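# Cap the marker and leave it on the table

## Task

Use the robot to press the cap fully onto the marker, with the capped marker resting entirely on the table. The robot must be touching the marker or the cap at the moment the cap first becomes fully seated, otherwise it does not count. The result must hold without the robot supporting it, so release both parts and move the grippers away at the end.

## Robot and tools

Robot: two 7-joint arms, left_arm and right_arm, each with a parallel gripper, mounted on a single column behind the near edge of the table. left_arm is the robot's own left and sits on the +y side. Image left and right do not correspond to these names. Joint order per arm: shoulder pitch, shoulder roll, upper arm roll, elbow, forearm roll, wrist pitch, wrist yaw. Identical joint values on both arms produce mirrored postures.

Frame: a single world frame in metres. z = 0 is the table surface and +z is up. The origin lies 0.07 m behind the centre of the table's near edge, and +x runs outward across the table. The robot faces roughly +x but may be rotated slightly about its column. Reported hand positions can be wrong, more so when the arm is stretched far.

Gripper: fingers extend along the gripper's +z axis and close along its y axis. The reported end-effector point is between the pads when closed, under 1 cm behind the tips. Closing pushes the tips about 17 mm further along +z. Fully open pad gap is 0.145 m.

execute_actions(actions): actions is a list of up to 15 actions. Each action is a table of up to 15 rows, and each row lasts one control step of 1/30 s. A table with fewer rows repeats its final row to fill 15 steps, so one action is 0.5 s. Every row has 16 numbers in [-1, 1], always covering both arms: left_arm's 7 joint values then its opening, then right_arm's 7 joint values then its opening. Joint values are offsets, not poses: each is measured from that arm's joint angles at the start of the current action, not from the previous row. In the first action of a call, the reference is the latest reported angles. Scale: 1.0 equals 0.9738 rad (shoulder pitch), 0.9684 (shoulder roll), 1.598 (upper arm roll), 1.604 (elbow), 3.238 (forearm roll), 3.249 (wrist pitch and wrist yaw). Opening is absolute: +1 fully open, -1 closed; a full close needs about 0.5 s. An empty list only returns the current state and images.

Joint ranges (rad) for left_arm: shoulder pitch -1.396 to 2.000, shoulder roll -0.175 to 2.000, upper arm roll -1.571 to 1.571, elbow 0.000 to 2.443, forearm roll -1.571 to 1.571, wrist pitch -0.785 to 0.785, wrist yaw -1.571 to 1.571. right_arm is the same except shoulder pitch -1.300 to 2.000. Actual ends may differ by 0.017 rad. An action asking a joint more than 0.017 rad outward beyond its end is rejected for both arms; if the first action of a call fails this, or any action is malformed, nothing runs. Requests past the real end are clipped, and the result may then say "joint sent to its limit"; its absence is no promise of more room.

Motion limits: each step, joint targets stay within a lead of the measured angle: 0.0738 rad shoulder pitch, 0.0684 shoulder roll, 0.113 upper arm roll, 0.119 elbow, 0.403 forearm roll, 0.414 wrist pitch and yaw. If targets would shift a gripper over 70 mm from where it is, they are scaled back. Large offsets therefore take several actions, and an unfinished motion must be recommanded.

move(target, speed, blocking): target is one 16-number row laid out as above; its joint values are offsets from the Joint positions in the most recent result that listed them, not from where the arm is when the move begins. Openings are sent immediately. All joints follow paths that finish together, so the hand travels on a curve; duration 0.5 to 10 s. speed (rad/s, 0.01 to 2, default 0.5) caps the joint with the longest travel. Paths ignore obstacles and the other arm. Faster motion and targets set deeper past contact mean harder impacts and pressing. blocking=false returns after 0.5 s while motion continues; check it with wait(0), and send no new actions or moves until its end is reported (or call stop). The extra "move:" line gives the outcome (done, off_target, moving, held, fault), limits=held or limits=none, and each arm's joint farthest from target.

wait(seconds): 0 to 10; arms hold their last command; returns early if a running move ends. stop(): brakes a running move; fingers continue. zoom_image(camera, region): camera is cam_left_wrist or cam_right_wrist (both 896x504); region [x0, y0, x1, y1] in image pixels from the top-left, at most 504 by 504. finished_scene(scene): pass the current scene number; irreversible; the goal must already be met and stable.

Results: a state line per arm with end_effector_position (m) and end_effector_quat_wxyz in the world frame; Joint positions and Joint velocities per arm (rad, rad/s, then pad gap in m, m/s); Joint targets (current drive angles, which may drift on their own); grip_measured (opening on the command scale). "joint command not followed" means a clearance check altered some joint targets. FAULT lines report an arm stop; MOTOR HOT appears from 85 °C and at 100 °C an OVER-TEMPERATURE FAULT stops that arm. Camera calibration (intrinsics, distortion, T_world_to_cam) is supplied per camera and is only approximate.

Gripping: to hold something, keep commanding an opening clearly below grip_measured; the lower, the firmer, up to about 10 N per pad for objects up to about 11 cm wide. Closing fast can squeeze too hard.

Avoid: knocking anything off the table, dropping or slamming objects, shoving hard, and letting the arms collide or press on each other. Loose objects may occasionally be nudged by outside forces. Holding loads heats motors, so don't grip longer than needed. Finish by opening both grippers and pulling them clear.

Each tool is called after ">>>" by a JSON object that holds its "api" and its "payload".

## Session

>>> {"api": "execute_actions", "payload": {"actions": []}}

Scene clock: 0.00 s.
left_arm: end_effector_position=(+0.2487, +0.1088, +0.1782) grip_measured=+1.00 end_effector_quat_wxyz=(+0.422, +0.671, -0.351, +0.499) | right_arm: end_effector_position=(+0.3283, -0.1337, +0.3162) grip_measured=+1.00 end_effector_quat_wxyz=(-0.360, +0.395, +0.525, +0.662)
Joint positions: left_arm=[ 0.255  0.648 -0.587  1.391  0.692  0.011  1.017  0.145] | right_arm=[ 0.239  0.739  0.087  1.34   0.766 -0.321  1.427  0.145]
Joint velocities: left_arm=[ 0.011 -0.011  0.002  0.007 -0.037 -0.037 -0.007 -0.   ] | right_arm=[ 0.033 -0.077 -0.022 -0.022 -0.022 -0.037 -0.022 -0.   ]
Joint targets: left_arm=[0.255 0.648 -0.587 1.391 0.692 0.011 1.017] | right_arm=[0.239 0.739 0.087 1.340 0.766 -0.321 1.427]

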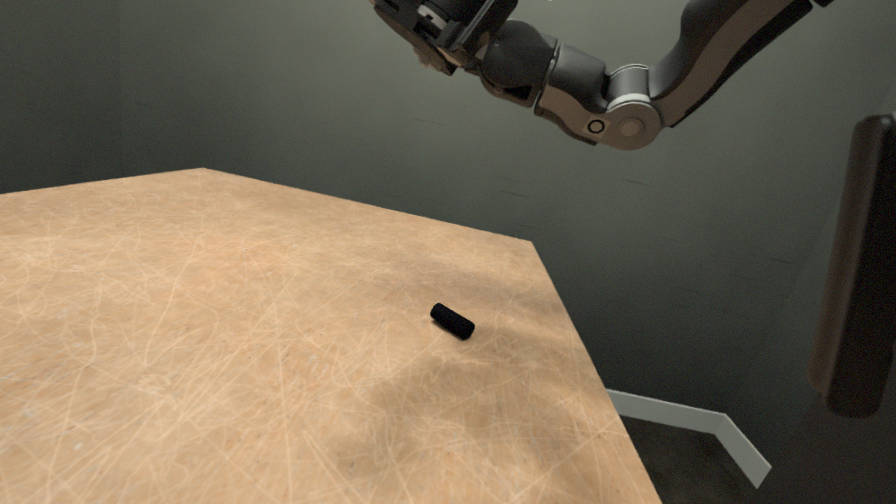

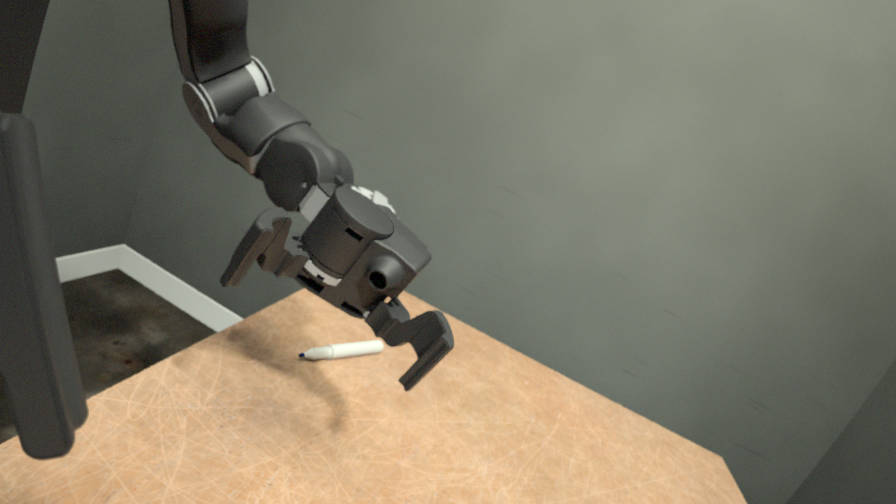

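>>> {"api": "zoom_image", "payload": {"camera": "cam_left_wrist", "region": [400, 280, 510, 360]}}

>>> {"api": "zoom_image", "payload": {"camera": "cam_right_wrist", "region": [200, 180, 470, 400]}}

Region (400, 280, 510, 360) of cam_left_wrist's 896x504 image, scaled by 4.582, with more detail than that image has; it fills the top 367 rows of this view, and the rest is white.

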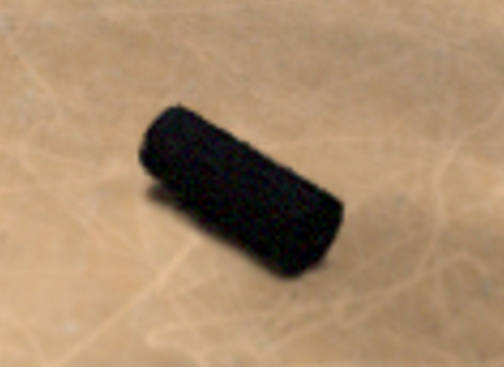

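Region (200, 180, 470, 400) of cam_right_wrist's 896x504 image, scaled by 1.867, with more detail than that image has; it fills the top 411 rows of this view, and the rest is white.

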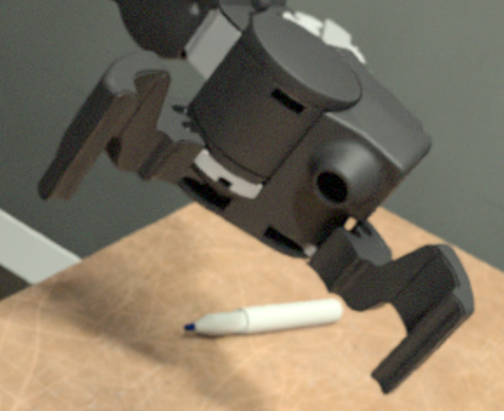

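>>> {"api": "move", "payload": {"target": [0.432,0.392,-0.258,-0.0985,-0.381,-0.162,0.045,0.2,0.037,0.423,-0.555,0.270,-0.417,0.056,-0.068,0.2], "speed": 0.9}}

Scene clock: 67.80 s.
left_arm: end_effector_position=(+0.2009, +0.3621, +0.1008) grip_measured=+0.20 end_effector_quat_wxyz=(+0.002, -0.515, +0.857, -0.004) | right_arm: end_effector_position=(+0.2381, -0.2099, +0.1005) grip_measured=+0.20 end_effector_quat_wxyz=(-0.003, +0.343, +0.939, -0.001)
Joint positions: left_arm=[ 0.673  1.028 -0.995  1.233 -0.54  -0.512  1.158  0.09 ] | right_arm=[ 0.273  1.146 -0.797  1.77  -0.583 -0.143  1.212  0.09 ]
Joint velocities: left_arm=[-0.033 -0.011 -0.002  0.002 -0.007  0.022  0.022 -0.   ] | right_arm=[ 0.077 -0.011 -0.002 -0.007  0.037  0.037 -0.037  0.   ]
Joint targets: left_arm=[0.676 1.028 -0.999 1.233 -0.542 -0.516 1.164] | right_arm=[0.275 1.149 -0.800 1.773 -0.584 -0.139 1.206]
move: done; limits=none; left_arm: farthest joint: the wrist yaw, 0.005 radians from its target (0.146 radians at the start); right_arm: farthest joint: the wrist yaw, 0.006 radians from its target (0.221 radians at the start)
camera_calibration (this result's frames):
cam_left_wrist: T_world_to_cam=[[-0.810246, 0.496822, 0.310916, -0.048143], [0.568265, 0.795784, 0.20929, -0.415032], [-0.143442, 0.346259, -0.927108, 0.0561051], [0, 0, 0, 1]] pos_world=[0.204888, 0.334768, 0.153846]
cam_right_wrist: T_world_to_cam=[[0.594218, 0.697959, -0.399697, 0.0570091], [0.801818, -0.553096, 0.226213, -0.320697], [-0.0631832, -0.454905, -0.888296, 0.0659731], [0, 0, 0, 1]] pos_world=[0.227433, -0.187155, 0.153936]

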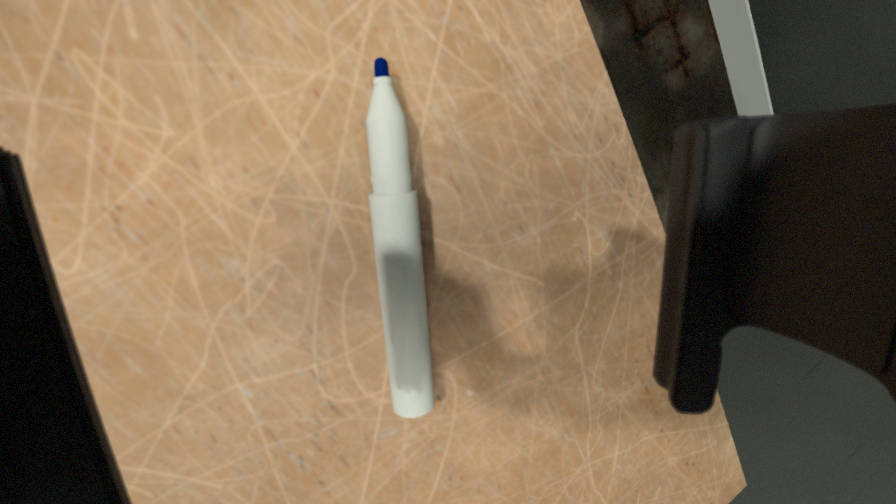

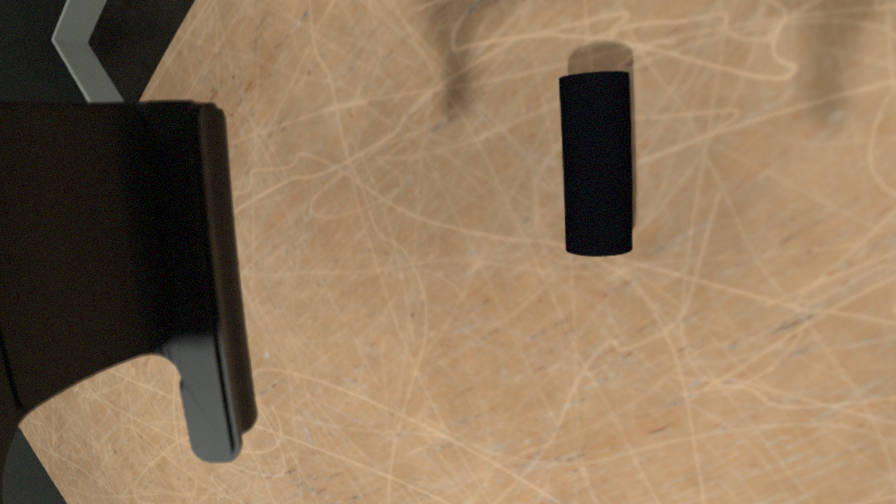

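>>> {"api": "zoom_image", "payload": {"camera": "cam_right_wrist", "region": [500, 20, 700, 280]}}

Region (500, 20, 700, 280) of cam_right_wrist's 896x504 image, scaled by 1.938, with more detail than that image has; it fills the left 388 columns of this view, and the rest is white.

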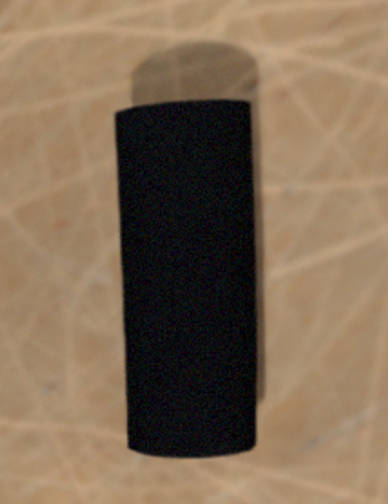

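>>> {"api": "move", "payload": {"target": [0.043,-0.26,-0.109,-0.333,-0.064,-0.0426,-0.1156,-0.3,-0.095,-0.219,-0.002,-0.184,-0.0795,-0.041,-0.0583,-0.3], "speed": 0.6}}

Scene clock: 86.73 s.
left_arm: end_effector_position=(+0.2043, +0.3812, +0.0239) grip_measured=-0.30 end_effector_quat_wxyz=(+0.000, -0.518, +0.856, -0.001) | right_arm: end_effector_position=(+0.2368, -0.2137, +0.0283) grip_measured=-0.30 end_effector_quat_wxyz=(+0.003, +0.317, +0.948, -0.000)
Joint positions: left_arm=[ 0.713  0.777 -1.166  0.701 -0.745 -0.647  0.789  0.053] | right_arm=[ 0.18   0.934 -0.798  1.477 -0.839 -0.272  1.028  0.053]
Joint velocities: left_arm=[ 0.011  0.077 -0.002 -0.002 -0.066 -0.022 -0.051  0.   ] | right_arm=[ 0.033  0.011 -0.012 -0.007  0.007 -0.037 -0.066 -0.   ]
Joint targets: left_arm=[0.715 0.776 -1.169 0.700 -0.747 -0.651 0.782] | right_arm=[0.180 0.933 -0.800 1.475 -0.840 -0.276 1.022]
move: done; limits=none; left_arm: farthest joint: the wrist yaw, 0.006 radians from its target (0.376 radians at the start); right_arm: farthest joint: the wrist yaw, 0.006 radians from its target (0.189 radians at the start)
camera_calibration (this result's frames):
cam_left_wrist: T_world_to_cam=[[-0.811316, 0.491893, 0.315923, -0.0290488], [0.565116, 0.798267, 0.208359, -0.416364], [-0.149701, 0.347578, -0.925624, -0.0205671], [0, 0, 0, 1]] pos_world=[0.208647, 0.353807, 0.0768928]
cam_right_wrist: T_world_to_cam=[[0.560178, 0.72809, -0.395077, 0.0459911], [0.827897, -0.508228, 0.237255, -0.302333], [-0.0280462, -0.459989, -0.887482, -0.00935336], [0, 0, 0, 1]] pos_world=[0.224275, -0.191442, 0.0815992]

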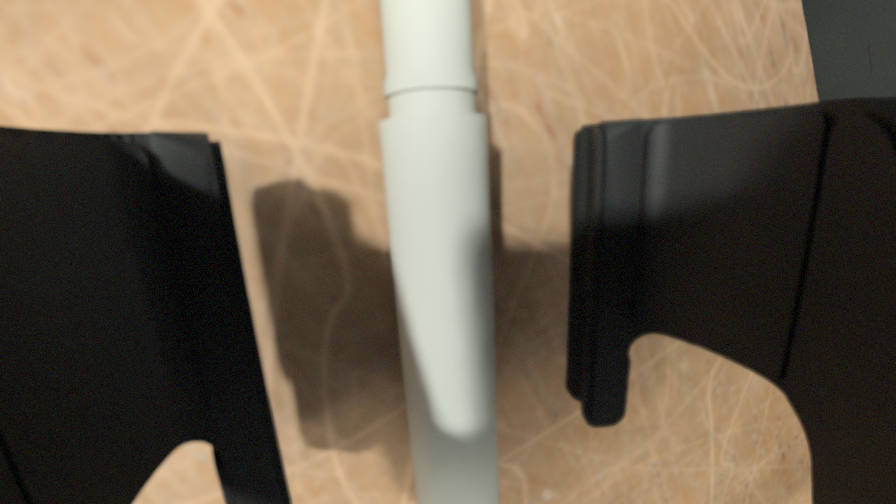

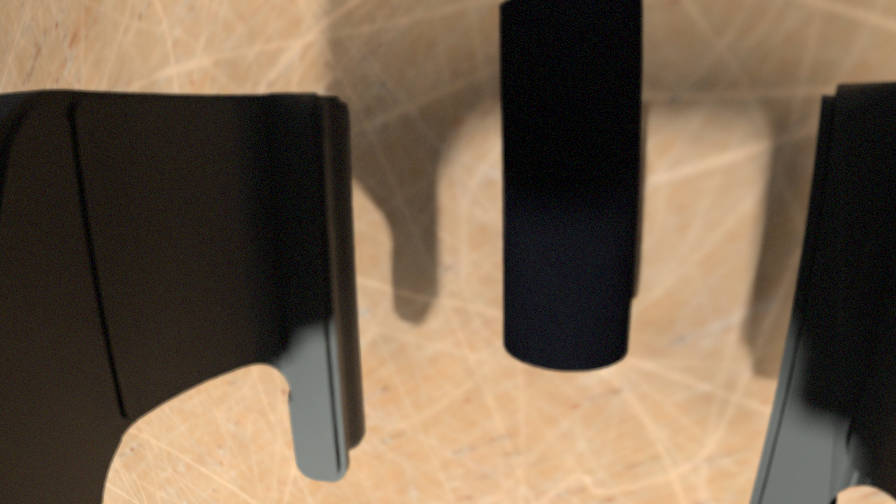

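>>> {"api": "move", "payload": {"target": [0.009,-0.0465,-0.021,-0.0605,-0.012,-0.0086,-0.0225,-0.45,-0.0164,-0.039,-0.001,-0.0337,-0.0145,-0.0083,-0.012,-0.45], "speed": 0.2}}

Scene clock: 89.97 s.
left_arm: end_effector_position=(+0.2013, +0.3844, +0.0131) grip_measured=-0.45 end_effector_quat_wxyz=(-0.002, -0.515, +0.857, +0.003) | right_arm: end_effector_position=(+0.2329, -0.2141, +0.0155) grip_measured=-0.45 end_effector_quat_wxyz=(+0.001, +0.310, +0.951, -0.002)
Joint positions: left_arm=[ 0.718  0.734 -1.197  0.604 -0.783 -0.672  0.721  0.042] | right_arm=[ 0.165  0.897 -0.798  1.424 -0.884 -0.296  0.995  0.042]
Joint velocities: left_arm=[-0.011 -0.011  0.007  0.022  0.051  0.037 -0.037 -0.   ] | right_arm=[-0.033 -0.121  0.002 -0.012  0.095  0.007  0.051 -0.   ]
Joint targets: left_arm=[0.721 0.732 -1.200 0.604 -0.785 -0.675 0.715] | right_arm=[0.164 0.896 -0.799 1.423 -0.886 -0.299 0.989]
move: done; limits=none; left_arm: farthest joint: the wrist yaw, 0.006 radians from its target (0.073 radians at the start); right_arm: farthest joint: the wrist yaw, 0.006 radians from its target (0.039 radians at the start)
camera_calibration (this result's frames):
cam_left_wrist: T_world_to_cam=[[-0.805472, 0.495751, 0.324725, -0.0323992], [0.572132, 0.79336, 0.207955, -0.414456], [-0.15453, 0.353287, -0.922664, -0.0333716], [0, 0, 0, 1]] pos_world=[0.20587, 0.356665, 0.0659182]
cam_right_wrist: T_world_to_cam=[[0.547252, 0.735387, -0.399652, 0.048092], [0.836539, -0.495879, 0.233038, -0.295556], [-0.0268056, -0.461855, -0.88655, -0.0217291], [0, 0, 0, 1]] pos_world=[0.220343, -0.191962, 0.0688319]

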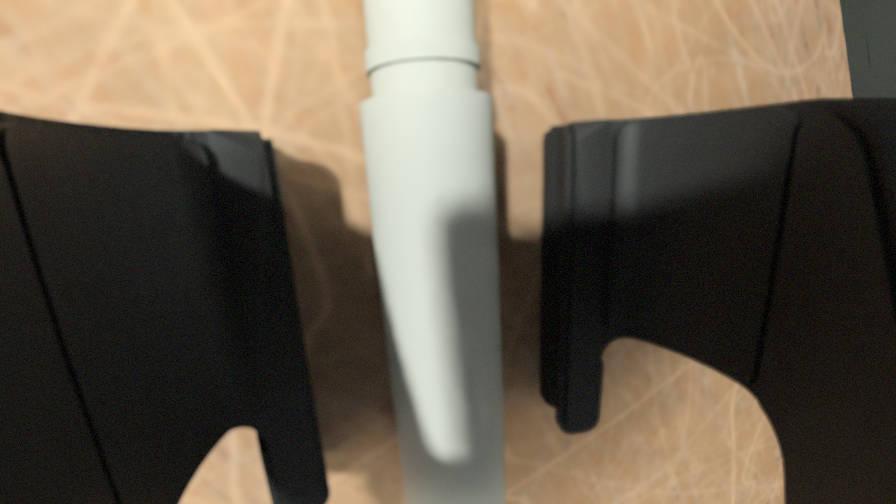

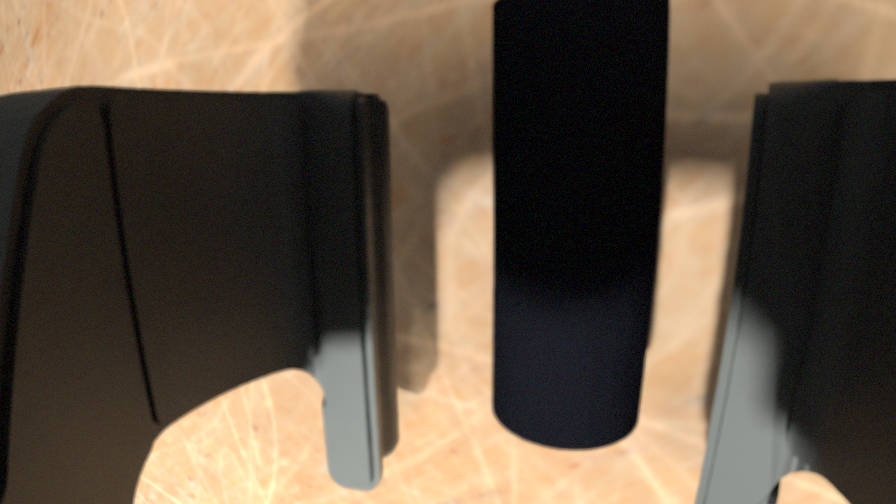

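>>> {"api": "execute_actions", "payload": {"actions": [[[0.004,-0.011,-0.006,-0.012,-0.003,-0.0027,-0.006,-0.55,-0.006,-0.013,-0.001,-0.011,-0.005,-0.0034,-0.0055,-0.55]],[[0,0,0,0,0,0,0,-0.62,0,0,0,0,0,0,0,-0.6],[0,0,0,0,0,0,0,-0.66,0,0,0,0,0,0,0,-0.64],[0,0,0,0,0,0,0,-0.7,0,0,0,0,0,0,0,-0.68],[0,0,0,0,0,0,0,-0.74,0,0,0,0,0,0,0,-0.72],[0,0,0,0,0,0,0,-0.78,0,0,0,0,0,0,0,-0.76],[0,0,0,0,0,0,0,-0.82,0,0,0,0,0,0,0,-0.8],[0,0,0,0,0,0,0,-0.86,0,0,0,0,0,0,0,-0.84],[0,0,0,0,0,0,0,-0.9,0,0,0,0,0,0,0,-0.88],[0,0,0,0,0,0,0,-0.95,0,0,0,0,0,0,0,-0.95],[0,0,0,0,0,0,0,-1,0,0,0,0,0,0,0,-1]]]}}

Scene clock: 93.87 s.
left_arm: end_effector_position=(+0.2018, +0.3854, +0.0121) grip_measured=-0.76 end_effector_quat_wxyz=(-0.001, -0.514, +0.858, +0.004) | right_arm: end_effector_position=(+0.2301, -0.2140, +0.0105) grip_measured=-0.75 end_effector_quat_wxyz=(-0.002, +0.308, +0.951, -0.002)
Joint positions: left_arm=[ 0.723  0.725 -1.203  0.585 -0.791 -0.678  0.71   0.018] | right_arm=[ 0.157  0.884 -0.798  1.405 -0.899 -0.304  0.983  0.019]
Joint velocities: left_arm=[ 0.033  0.011 -0.022  0.002 -0.051 -0.066 -0.037 -0.   ] | right_arm=[ 0.011 -0.011  0.002 -0.012 -0.007  0.007 -0.037 -0.   ]
Joint targets: left_arm=[0.723 0.725 -1.203 0.585 -0.791 -0.678 0.710] | right_arm=[0.157 0.884 -0.798 1.405 -0.899 -0.304 0.983]
camera_calibration (this result's frames):
cam_left_wrist: T_world_to_cam=[[-0.804222, 0.49697, 0.325957, -0.0329286], [0.574099, 0.791464, 0.209748, -0.415026], [-0.153745, 0.355816, -0.921823, -0.0357185], [0, 0, 0, 1]] pos_world=[0.206292, 0.357552, 0.0648579]
cam_right_wrist: T_world_to_cam=[[0.541904, 0.737897, -0.402302, 0.0493174], [0.839913, -0.492446, 0.228132, -0.292005], [-0.0297742, -0.461524, -0.886628, -0.0254873], [0, 0, 0, 1]] pos_world=[0.217775, -0.191951, 0.0638585]

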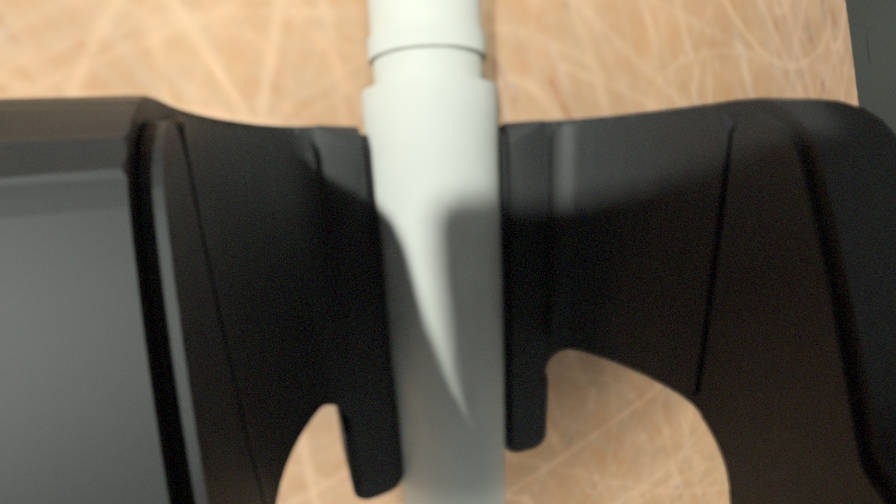

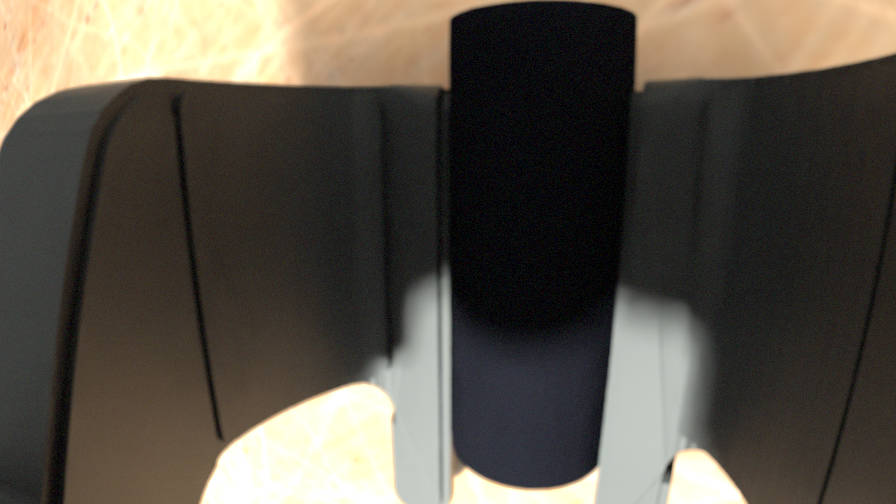

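>>> {"api": "move", "payload": {"target": [-0.024,0.077,0.127,0.352,0.085,0.180,0.164,-1,0.229,-0.273,0,0.090,0.021,0.166,0.135,-1], "speed": 0.6}}

Scene clock: 108.33 s.
left_arm: end_effector_position=(+0.2352, +0.3122, +0.0768) grip_measured=-0.76 end_effector_quat_wxyz=(+0.002, -0.645, +0.764, -0.001) | right_arm: end_effector_position=(+0.2623, -0.1084, +0.0663) grip_measured=-0.75 end_effector_quat_wxyz=(+0.002, +0.478, +0.879, +0.003)
Joint positions: left_arm=[ 0.702  0.798 -1.004  1.15  -0.518 -0.097  1.236  0.018] | right_arm=[ 0.38   0.618 -0.798  1.549 -0.832  0.232  1.415  0.019]
Joint velocities: left_arm=[-0.033  0.011  0.002 -0.002 -0.051  0.022  0.037  0.   ] | right_arm=[-0.033 -0.055 -0.002 -0.012 -0.022  0.051 -0.081 -0.   ]
Joint targets: left_arm=[0.699 0.800 -1.000 1.150 -0.516 -0.093 1.243] | right_arm=[0.380 0.619 -0.798 1.550 -0.831 0.236 1.421]
move: done; limits=none; left_arm: farthest joint: the wrist yaw, 0.006 radians from its target (0.533 radians at the start); right_arm: farthest joint: the wrist yaw, 0.006 radians from its target (0.439 radians at the start)
camera_calibration (this result's frames):
cam_left_wrist: T_world_to_cam=[[-0.92398, 0.217334, 0.314686, 0.125614], [0.291187, 0.93323, 0.210458, -0.367643], [-0.247934, 0.286092, -0.92557, 0.0993217], [0, 0, 0, 1]] pos_world=[0.247743, 0.28738, 0.129774]
cam_right_wrist: T_world_to_cam=[[0.776647, 0.494979, -0.389635, -0.112305], [0.602785, -0.763591, 0.231473, -0.247216], [-0.182947, -0.414639, -0.891406, 0.119285], [0, 0, 0, 1]] pos_world=[0.258063, -0.0837227, 0.119798]

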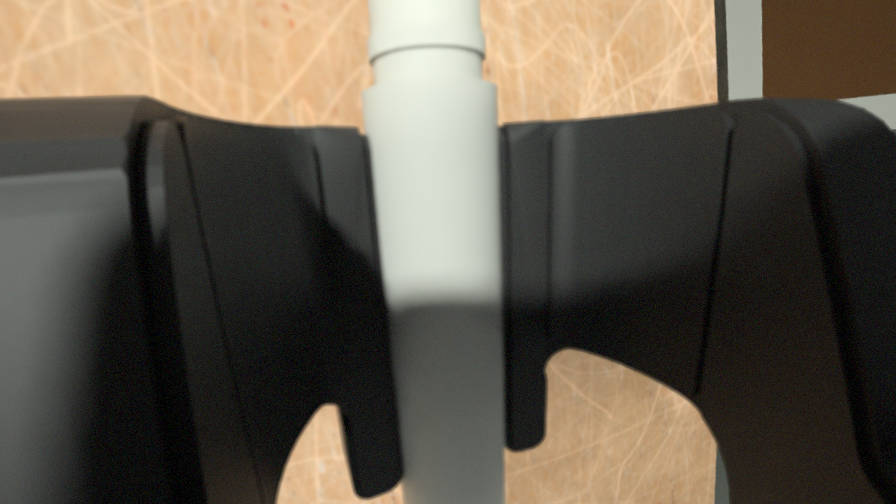

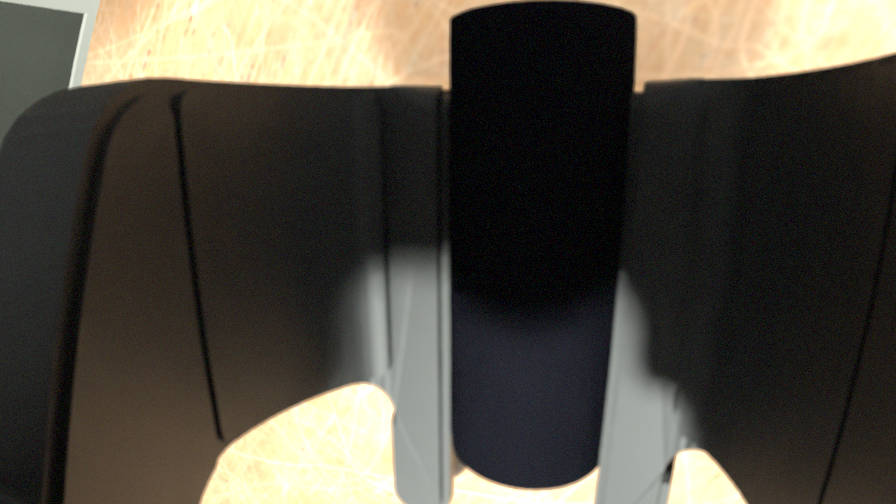

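>>> {"api": "move", "payload": {"target": [-0.2157,-0.6516,0.1277,-0.022,-0.141,0.2133,0.034,-1,0.115,-0.4575,-0.001,-0.2706,-0.044,0.111,-0.021,-1], "speed": 0.6}}

Scene clock: 114.10 s.
left_arm: end_effector_position=(+0.2526, +0.1218, +0.0337) grip_measured=-0.76 end_effector_quat_wxyz=(-0.001, +0.771, -0.636, +0.004) | right_arm: end_effector_position=(+0.2767, -0.0177, +0.0320) grip_measured=-0.75 end_effector_quat_wxyz=(-0.004, +0.634, +0.773, -0.003)
Joint positions: left_arm=[ 0.493  0.168 -0.802  1.117 -0.973  0.593  1.341  0.018] | right_arm=[ 0.487  0.175 -0.798  1.117 -0.973  0.589  1.353  0.019]
Joint velocities: left_arm=[ 0.011 -0.055 -0.022  0.002  0.007  0.037 -0.037 -0.   ] | right_arm=[ 0.055 -0.033 -0.002  0.002 -0.007 -0.022  0.007  0.   ]
Joint targets: left_arm=[0.492 0.167 -0.800 1.115 -0.974 0.596 1.347] | right_arm=[0.492 0.175 -0.800 1.115 -0.974 0.593 1.347]
move: done; limits=none; left_arm: farthest joint: the wrist yaw, 0.006 radians from its target (0.110 radians at the start); right_arm: farthest joint: the wrist yaw, 0.006 radians from its target (0.069 radians at the start)
camera_calibration (this result's frames):
cam_left_wrist: T_world_to_cam=[[-0.942449, -0.120512, 0.311875, 0.242466], [-0.0574624, 0.977285, 0.203989, -0.103006], [-0.329374, 0.174329, -0.927967, 0.15251], [0, 0, 0, 1]] pos_world=[0.272826, 0.1033, 0.0869172]
cam_right_wrist: T_world_to_cam=[[0.897386, 0.172675, -0.406056, -0.22034], [0.282185, -0.93205, 0.227277, -0.0928324], [-0.339219, -0.318539, -0.885135, 0.173731], [0, 0, 0, 1]] pos_world=[0.282859, 0.00686293, 0.0854038]

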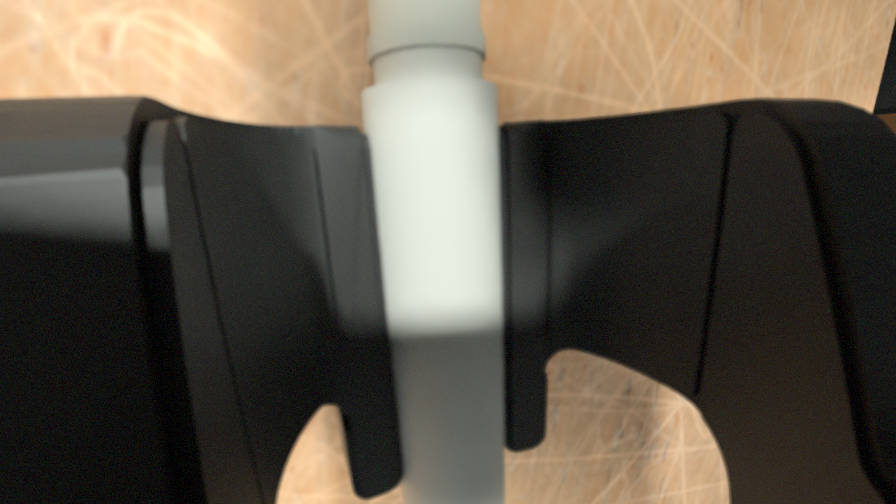

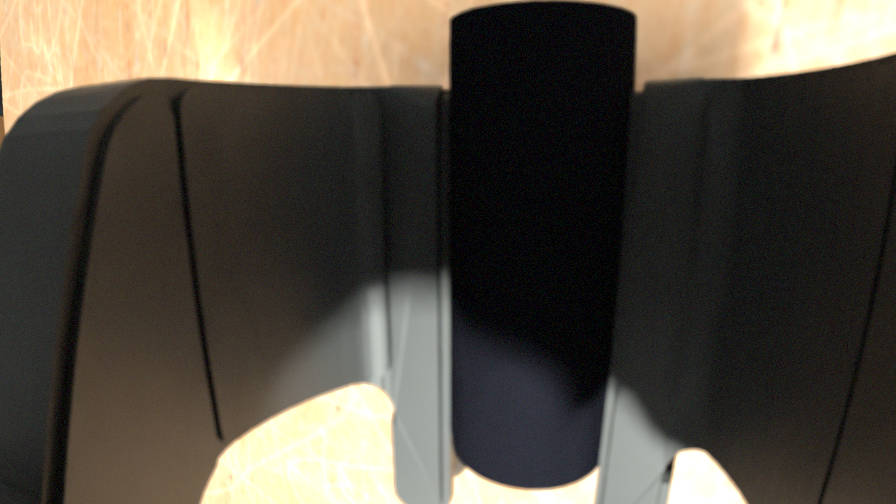

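>>> {"api": "move", "payload": {"target": [-0.008,-0.035,0.001,-0.069,0.009,-0.0114,-0.0286,-1,-0.002,-0.034,-0.001,-0.069,0.009,-0.0114,-0.0323,-1], "speed": 0.15}}

Scene clock: 119.00 s.
left_arm: end_effector_position=(+0.2503, +0.1217, +0.0141) grip_measured=-0.76 end_effector_quat_wxyz=(+0.002, +0.773, -0.635, +0.001) | right_arm: end_effector_position=(+0.2787, -0.0185, +0.0136) grip_measured=-0.75 end_effector_quat_wxyz=(+0.000, +0.637, +0.771, -0.001)
Joint positions: left_arm=[ 0.487  0.136 -0.802  1.009 -0.946  0.559  1.254  0.018] | right_arm=[ 0.486  0.143 -0.798  1.009 -0.945  0.556  1.254  0.019]
Joint velocities: left_arm=[-0.011  0.033  0.007 -0.012  0.007 -0.095  0.022 -0.   ] | right_arm=[-0.033 -0.011 -0.007 -0.002  0.037  0.007  0.022 -0.   ]
Joint targets: left_arm=[0.485 0.134 -0.800 1.006 -0.944 0.556 1.248] | right_arm=[0.485 0.142 -0.800 1.007 -0.944 0.553 1.248]
move: done; limits=none; left_arm: farthest joint: the wrist yaw, 0.006 radians from its target (0.093 radians at the start); right_arm: farthest joint: the wrist yaw, 0.006 radians from its target (0.105 radians at the start)
camera_calibration (this result's frames):
cam_left_wrist: T_world_to_cam=[[-0.939009, -0.125403, 0.320213, 0.246049], [-0.0603529, 0.976784, 0.205551, -0.0983103], [-0.338555, 0.173689, -0.924777, 0.135896], [0, 0, 0, 1]] pos_world=[0.271117, 0.10328, 0.0670929]
cam_right_wrist: T_world_to_cam=[[0.902173, 0.166172, -0.398084, -0.231061], [0.274266, -0.933249, 0.231999, -0.0878096], [-0.33296, -0.318484, -0.887528, 0.156174], [0, 0, 0, 1]] pos_world=[0.28454, 0.00618666, 0.0669985]

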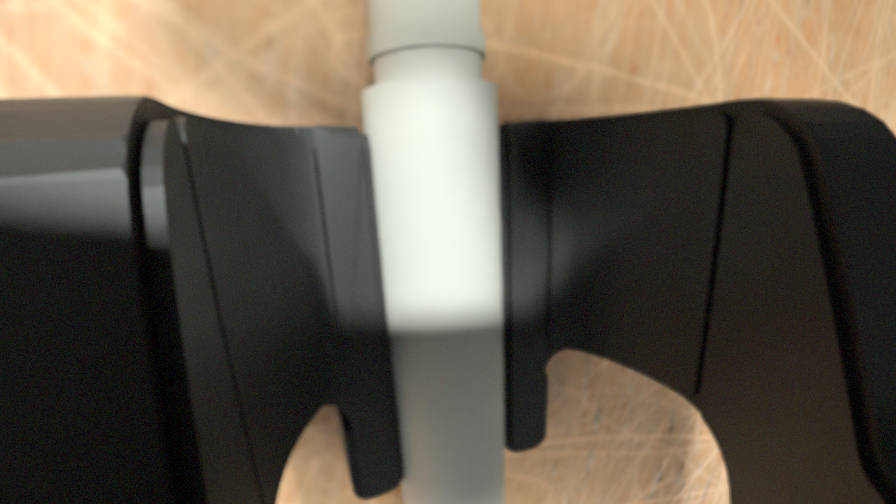

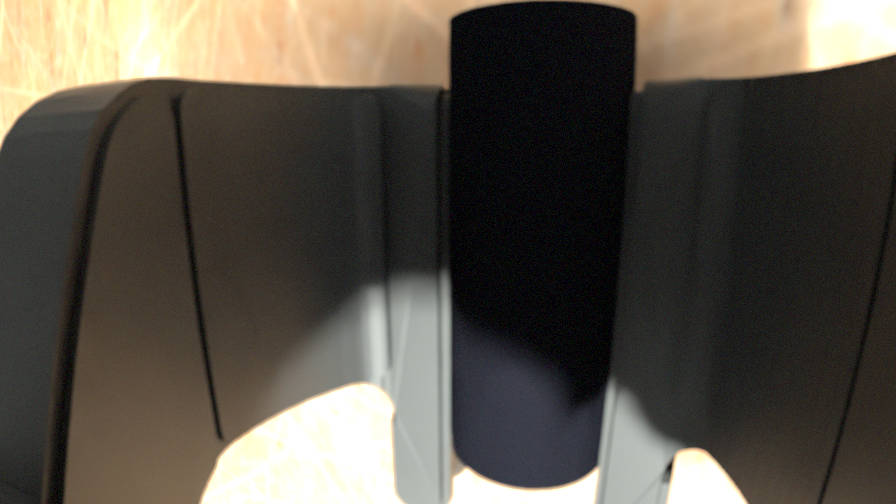

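>>> {"api": "execute_actions", "payload": {"actions": [[[0,0,0,0,0,0,0,-0.8,0,0,0,0,0,0,0,-1],[0,0,0,0,0,0,0,-0.74,0,0,0,0,0,0,0,-1],[0,0,0,0,0,0,0,-0.7,0,0,0,0,0,0,0,-1],[0,0,0,0,0,0,0,-0.64,0,0,0,0,0,0,0,-1],[0,0,0,0,0,0,0,-0.55,0,0,0,0,0,0,0,-1],[0,0,0,0,0,0,0,-0.4,0,0,0,0,0,0,0,-1],[0,0,0,0,0,0,0,-0.2,0,0,0,0,0,0,0,-1]]]}}

>>> {"api": "move", "payload": {"target": [0.0144,0.230,0.001,0.197,0.192,-0.030,-0.030,0.3,0,0,0,0,0,0,0,-1], "speed": 0.7}}

Scene clock: 124.60 s.
left_arm: end_effector_position=(+0.2503, +0.1217, +0.0141) grip_measured=-0.20 end_effector_quat_wxyz=(+0.002, +0.773, -0.635, +0.001) | right_arm: end_effector_position=(+0.2787, -0.0185, +0.0136) grip_measured=-0.75 end_effector_quat_wxyz=(+0.000, +0.637, +0.771, -0.001)
Joint positions: left_arm=[ 0.487  0.136 -0.802  1.009 -0.946  0.559  1.254  0.061] | right_arm=[ 0.486  0.143 -0.798  1.009 -0.945  0.556  1.254  0.019]
Joint velocities: left_arm=[-0.099 -0.033 -0.017 -0.007  0.007  0.007 -0.007  0.   ] | right_arm=[ 0.011  0.033  0.002 -0.007  0.051  0.051  0.051  0.   ]
Joint targets: left_arm=[0.487 0.136 -0.802 1.009 -0.946 0.559 1.254] | right_arm=[0.486 0.143 -0.798 1.009 -0.945 0.556 1.254]
camera_calibration (this result's frames):
cam_left_wrist: T_world_to_cam=[[-0.939009, -0.125403, 0.320213, 0.246049], [-0.0603529, 0.976784, 0.205551, -0.0983103], [-0.338555, 0.173689, -0.924777, 0.135896], [0, 0, 0, 1]] pos_world=[0.271117, 0.10328, 0.0670929]
cam_right_wrist: T_world_to_cam=[[0.902173, 0.166172, -0.398084, -0.231061], [0.274266, -0.933249, 0.231999, -0.0878096], [-0.33296, -0.318484, -0.887528, 0.156174], [0, 0, 0, 1]] pos_world=[0.28454, 0.00618666, 0.0669985]

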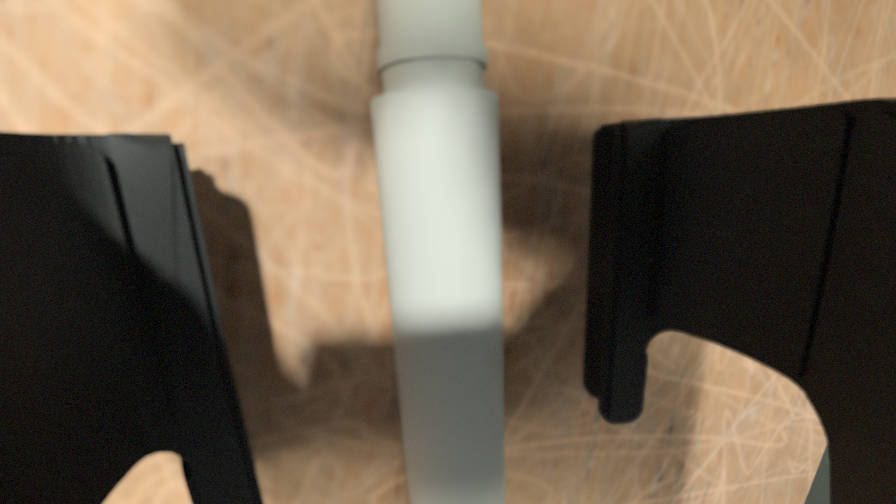

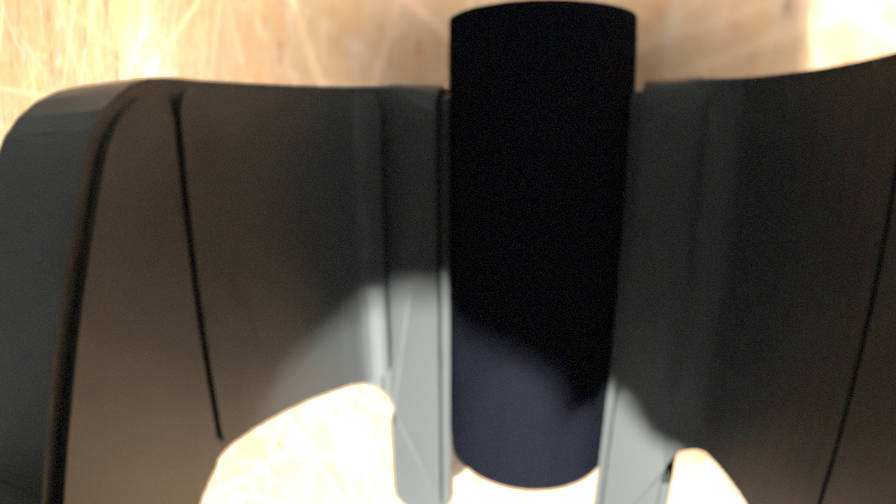

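Scene clock: 125.93 s.
left_arm: end_effector_position=(+0.2564, +0.0810, +0.0832) grip_measured=+0.30 end_effector_quat_wxyz=(+0.167, +0.747, -0.613, +0.195) | right_arm: end_effector_position=(+0.2787, -0.0185, +0.0136) grip_measured=-0.75 end_effector_quat_wxyz=(+0.000, +0.637, +0.771, -0.001)
Joint positions: left_arm=[ 0.499  0.358 -0.802  1.322 -0.326  0.465  1.163  0.098] | right_arm=[ 0.486  0.143 -0.798  1.009 -0.945  0.556  1.254  0.019]
Joint velocities: left_arm=[ 0.011 -0.011  0.002  0.002  0.051  0.022  0.022 -0.   ] | right_arm=[-0.011 -0.033 -0.017 -0.022 -0.022 -0.022 -0.037  0.   ]
Joint targets: left_arm=[0.501 0.358 -0.800 1.325 -0.324 0.462 1.157] | right_arm=[0.486 0.143 -0.798 1.009 -0.945 0.556 1.254]
move: done; limits=none; left_arm: farthest joint: the wrist yaw, 0.006 radians from its target (0.098 radians at the start); right_arm: farthest joint: the shoulder pitch, 0.000 radians from its target (0.000 radians at the start)
camera_calibration (this result's frames):
cam_left_wrist: T_world_to_cam=[[-0.965831, 0.0233144, 0.258122, 0.224528], [-0.0576294, 0.951693, -0.301595, -0.0288578], [-0.252684, -0.306166, -0.917831, 0.22519], [0, 0, 0, 1]] pos_world=[0.272095, 0.0911744, 0.140027]
cam_right_wrist: T_world_to_cam=[[0.902173, 0.166172, -0.398084, -0.231061], [0.274266, -0.933249, 0.231999, -0.0878096], [-0.33296, -0.318484, -0.887528, 0.156174], [0, 0, 0, 1]] pos_world=[0.28454, 0.00618666, 0.0669985]

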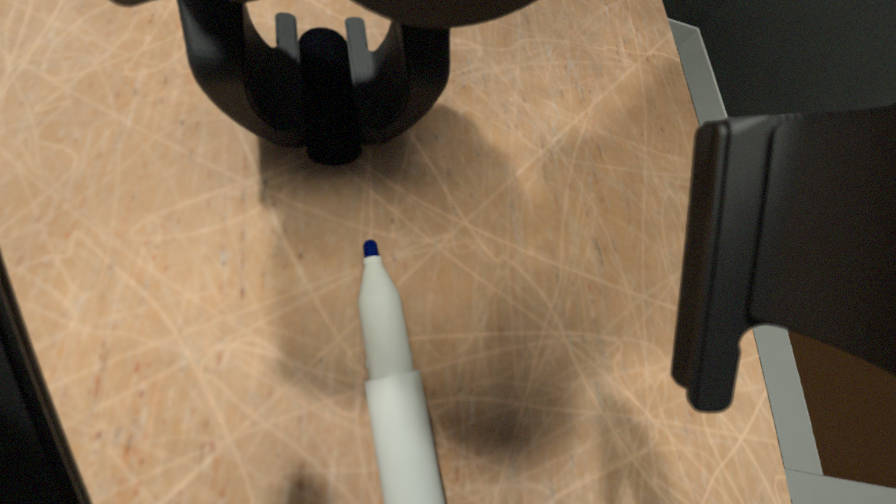

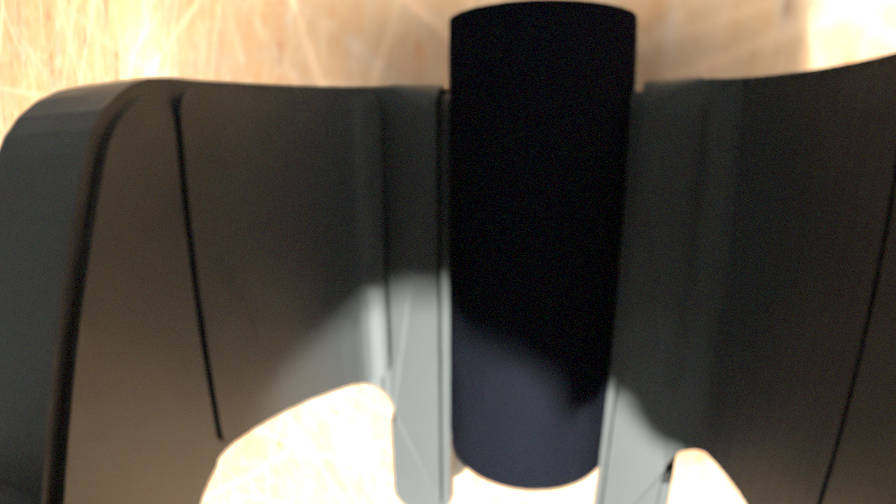

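>>> {"api": "zoom_image", "payload": {"camera": "cam_left_wrist", "region": [230, 0, 480, 300]}}

Region (230, 0, 480, 300) of cam_left_wrist's 896x504 image, scaled by 1.680, with more detail than that image has.

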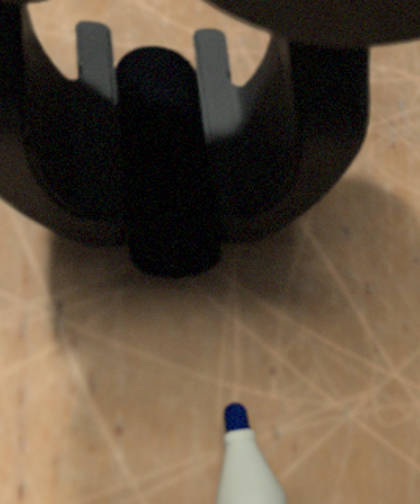

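>>> {"api": "move", "payload": {"target": [0,0.06,0,0,0.015,0,0,0.3,-0.0236,-0.065,-0.001,-0.012,-0.0173,-0.001,-0.003,-1], "speed": 0.12}}

Scene clock: 135.90 s.
left_arm: end_effector_position=(+0.2525, +0.1006, +0.0804) grip_measured=+0.30 end_effector_quat_wxyz=(+0.170, +0.761, -0.599, +0.185) | right_arm: end_effector_position=(+0.2692, +0.0004, +0.0112) grip_measured=-0.75 end_effector_quat_wxyz=(+0.002, +0.622, +0.783, +0.002)
Joint positions: left_arm=[ 0.499  0.417 -0.802  1.322 -0.279  0.465  1.163  0.098] | right_arm=[ 0.469  0.081 -0.798  0.994 -1.002  0.556  1.25   0.019]
Joint velocities: left_arm=[-0.033 -0.033 -0.002 -0.007 -0.022 -0.11   0.007  0.   ] | right_arm=[-0.033 -0.077 -0.022 -0.017 -0.037  0.007 -0.022 -0.   ]
Joint targets: left_arm=[0.499 0.416 -0.802 1.322 -0.277 0.465 1.163] | right_arm=[0.464 0.080 -0.800 0.989 -1.001 0.553 1.244]
move: done; limits=none; left_arm: farthest joint: the shoulder roll, 0.001 radians from its target (0.058 radians at the start); right_arm: farthest joint: the shoulder pitch, 0.006 radians from its target (0.023 radians at the start)
camera_calibration (this result's frames):
cam_left_wrist: T_world_to_cam=[[-0.958468, -0.0106826, 0.284999, 0.220399], [-0.0975086, 0.951353, -0.292267, -0.0391967], [-0.268013, -0.307919, -0.912883, 0.231249], [0, 0, 0, 1]] pos_world=[0.269401, 0.11085, 0.136834]
cam_right_wrist: T_world_to_cam=[[0.897867, 0.201036, -0.391688, -0.225539], [0.307764, -0.922778, 0.231868, -0.0760827], [-0.314827, -0.328734, -0.890403, 0.152005], [0, 0, 0, 1]] pos_world=[0.273775, 0.025103, 0.0646458]

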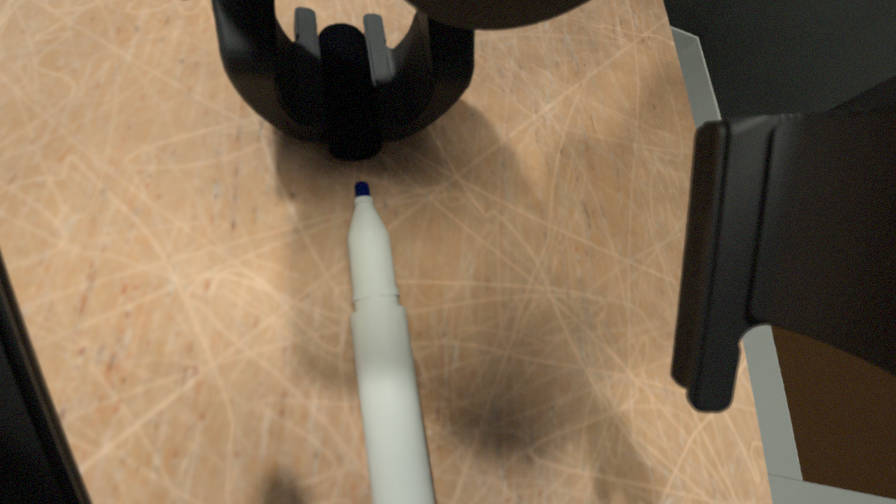

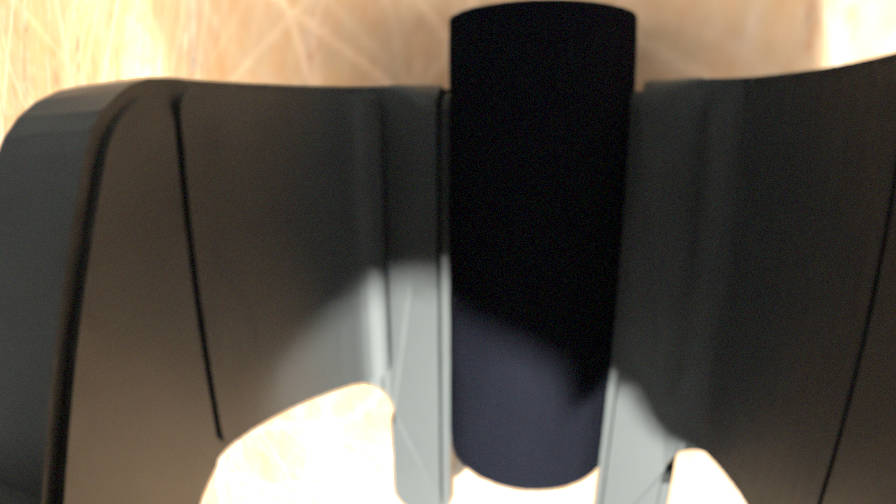

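>>> {"api": "move", "payload": {"target": [-0.029,-0.1466,0.001,-0.1714,-0.1785,0.0046,0.0172,-0.35,0,0,0,0,0,0,0,-1], "speed": 0.5}}

Scene clock: 143.50 s.
left_arm: end_effector_position=(+0.2439, +0.1628, +0.0107) grip_measured=-0.35 end_effector_quat_wxyz=(+0.001, +0.770, -0.637, +0.007) | right_arm: end_effector_position=(+0.2692, +0.0004, +0.0112) grip_measured=-0.75 end_effector_quat_wxyz=(+0.002, +0.622, +0.783, +0.002)
Joint positions: left_arm=[ 0.473  0.272 -0.802  1.053 -0.85   0.477  1.215  0.049] | right_arm=[ 0.469  0.081 -0.798  0.994 -1.002  0.556  1.25   0.019]
Joint velocities: left_arm=[-0.011 -0.055 -0.002 -0.012 -0.022  0.022 -0.066  0.   ] | right_arm=[ 0.011 -0.055  0.012  0.012  0.037 -0.007  0.007  0.   ]
Joint targets: left_arm=[0.471 0.275 -0.800 1.047 -0.857 0.480 1.219] | right_arm=[0.469 0.081 -0.798 0.994 -1.002 0.556 1.250]
move: done; limits=none; left_arm: farthest joint: the forearm roll, 0.007 radians from its target (0.578 radians at the start); right_arm: farthest joint: the shoulder pitch, 0.000 radians from its target (0.000 radians at the start)
camera_calibration (this result's frames):
cam_left_wrist: T_world_to_cam=[[-0.94302, -0.116081, 0.311832, 0.245799], [-0.0549843, 0.978653, 0.198029, -0.139642], [-0.328162, 0.1696, -0.929271, 0.121634], [0, 0, 0, 1]] pos_world=[0.264031, 0.144565, 0.0640364]
cam_right_wrist: T_world_to_cam=[[0.897867, 0.201036, -0.391688, -0.225539], [0.307764, -0.922778, 0.231868, -0.0760827], [-0.314827, -0.328734, -0.890403, 0.152005], [0, 0, 0, 1]] pos_world=[0.273775, 0.025103, 0.0646458]

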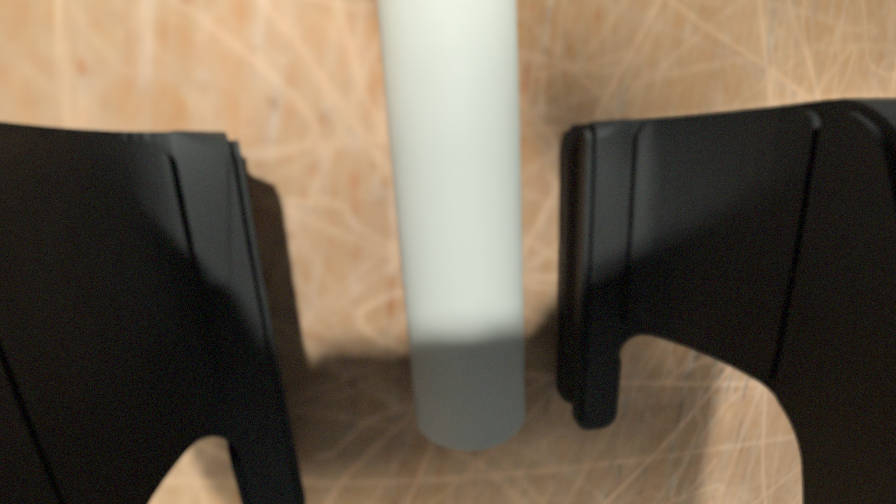

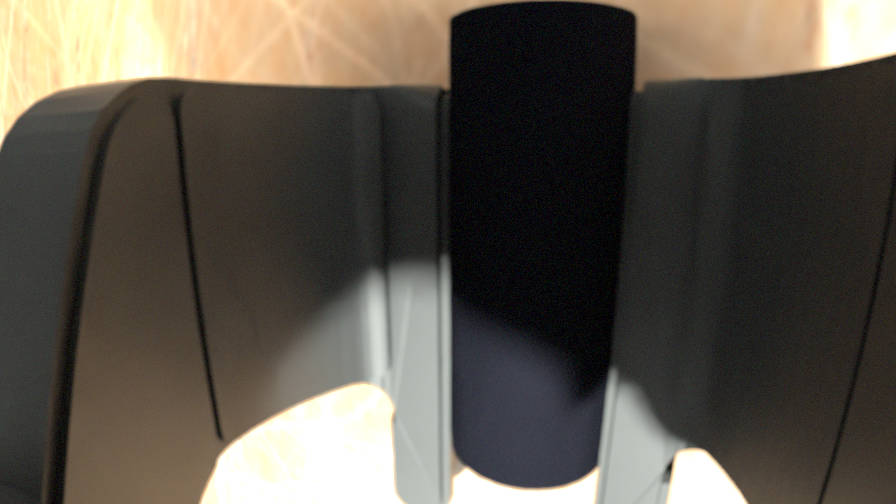

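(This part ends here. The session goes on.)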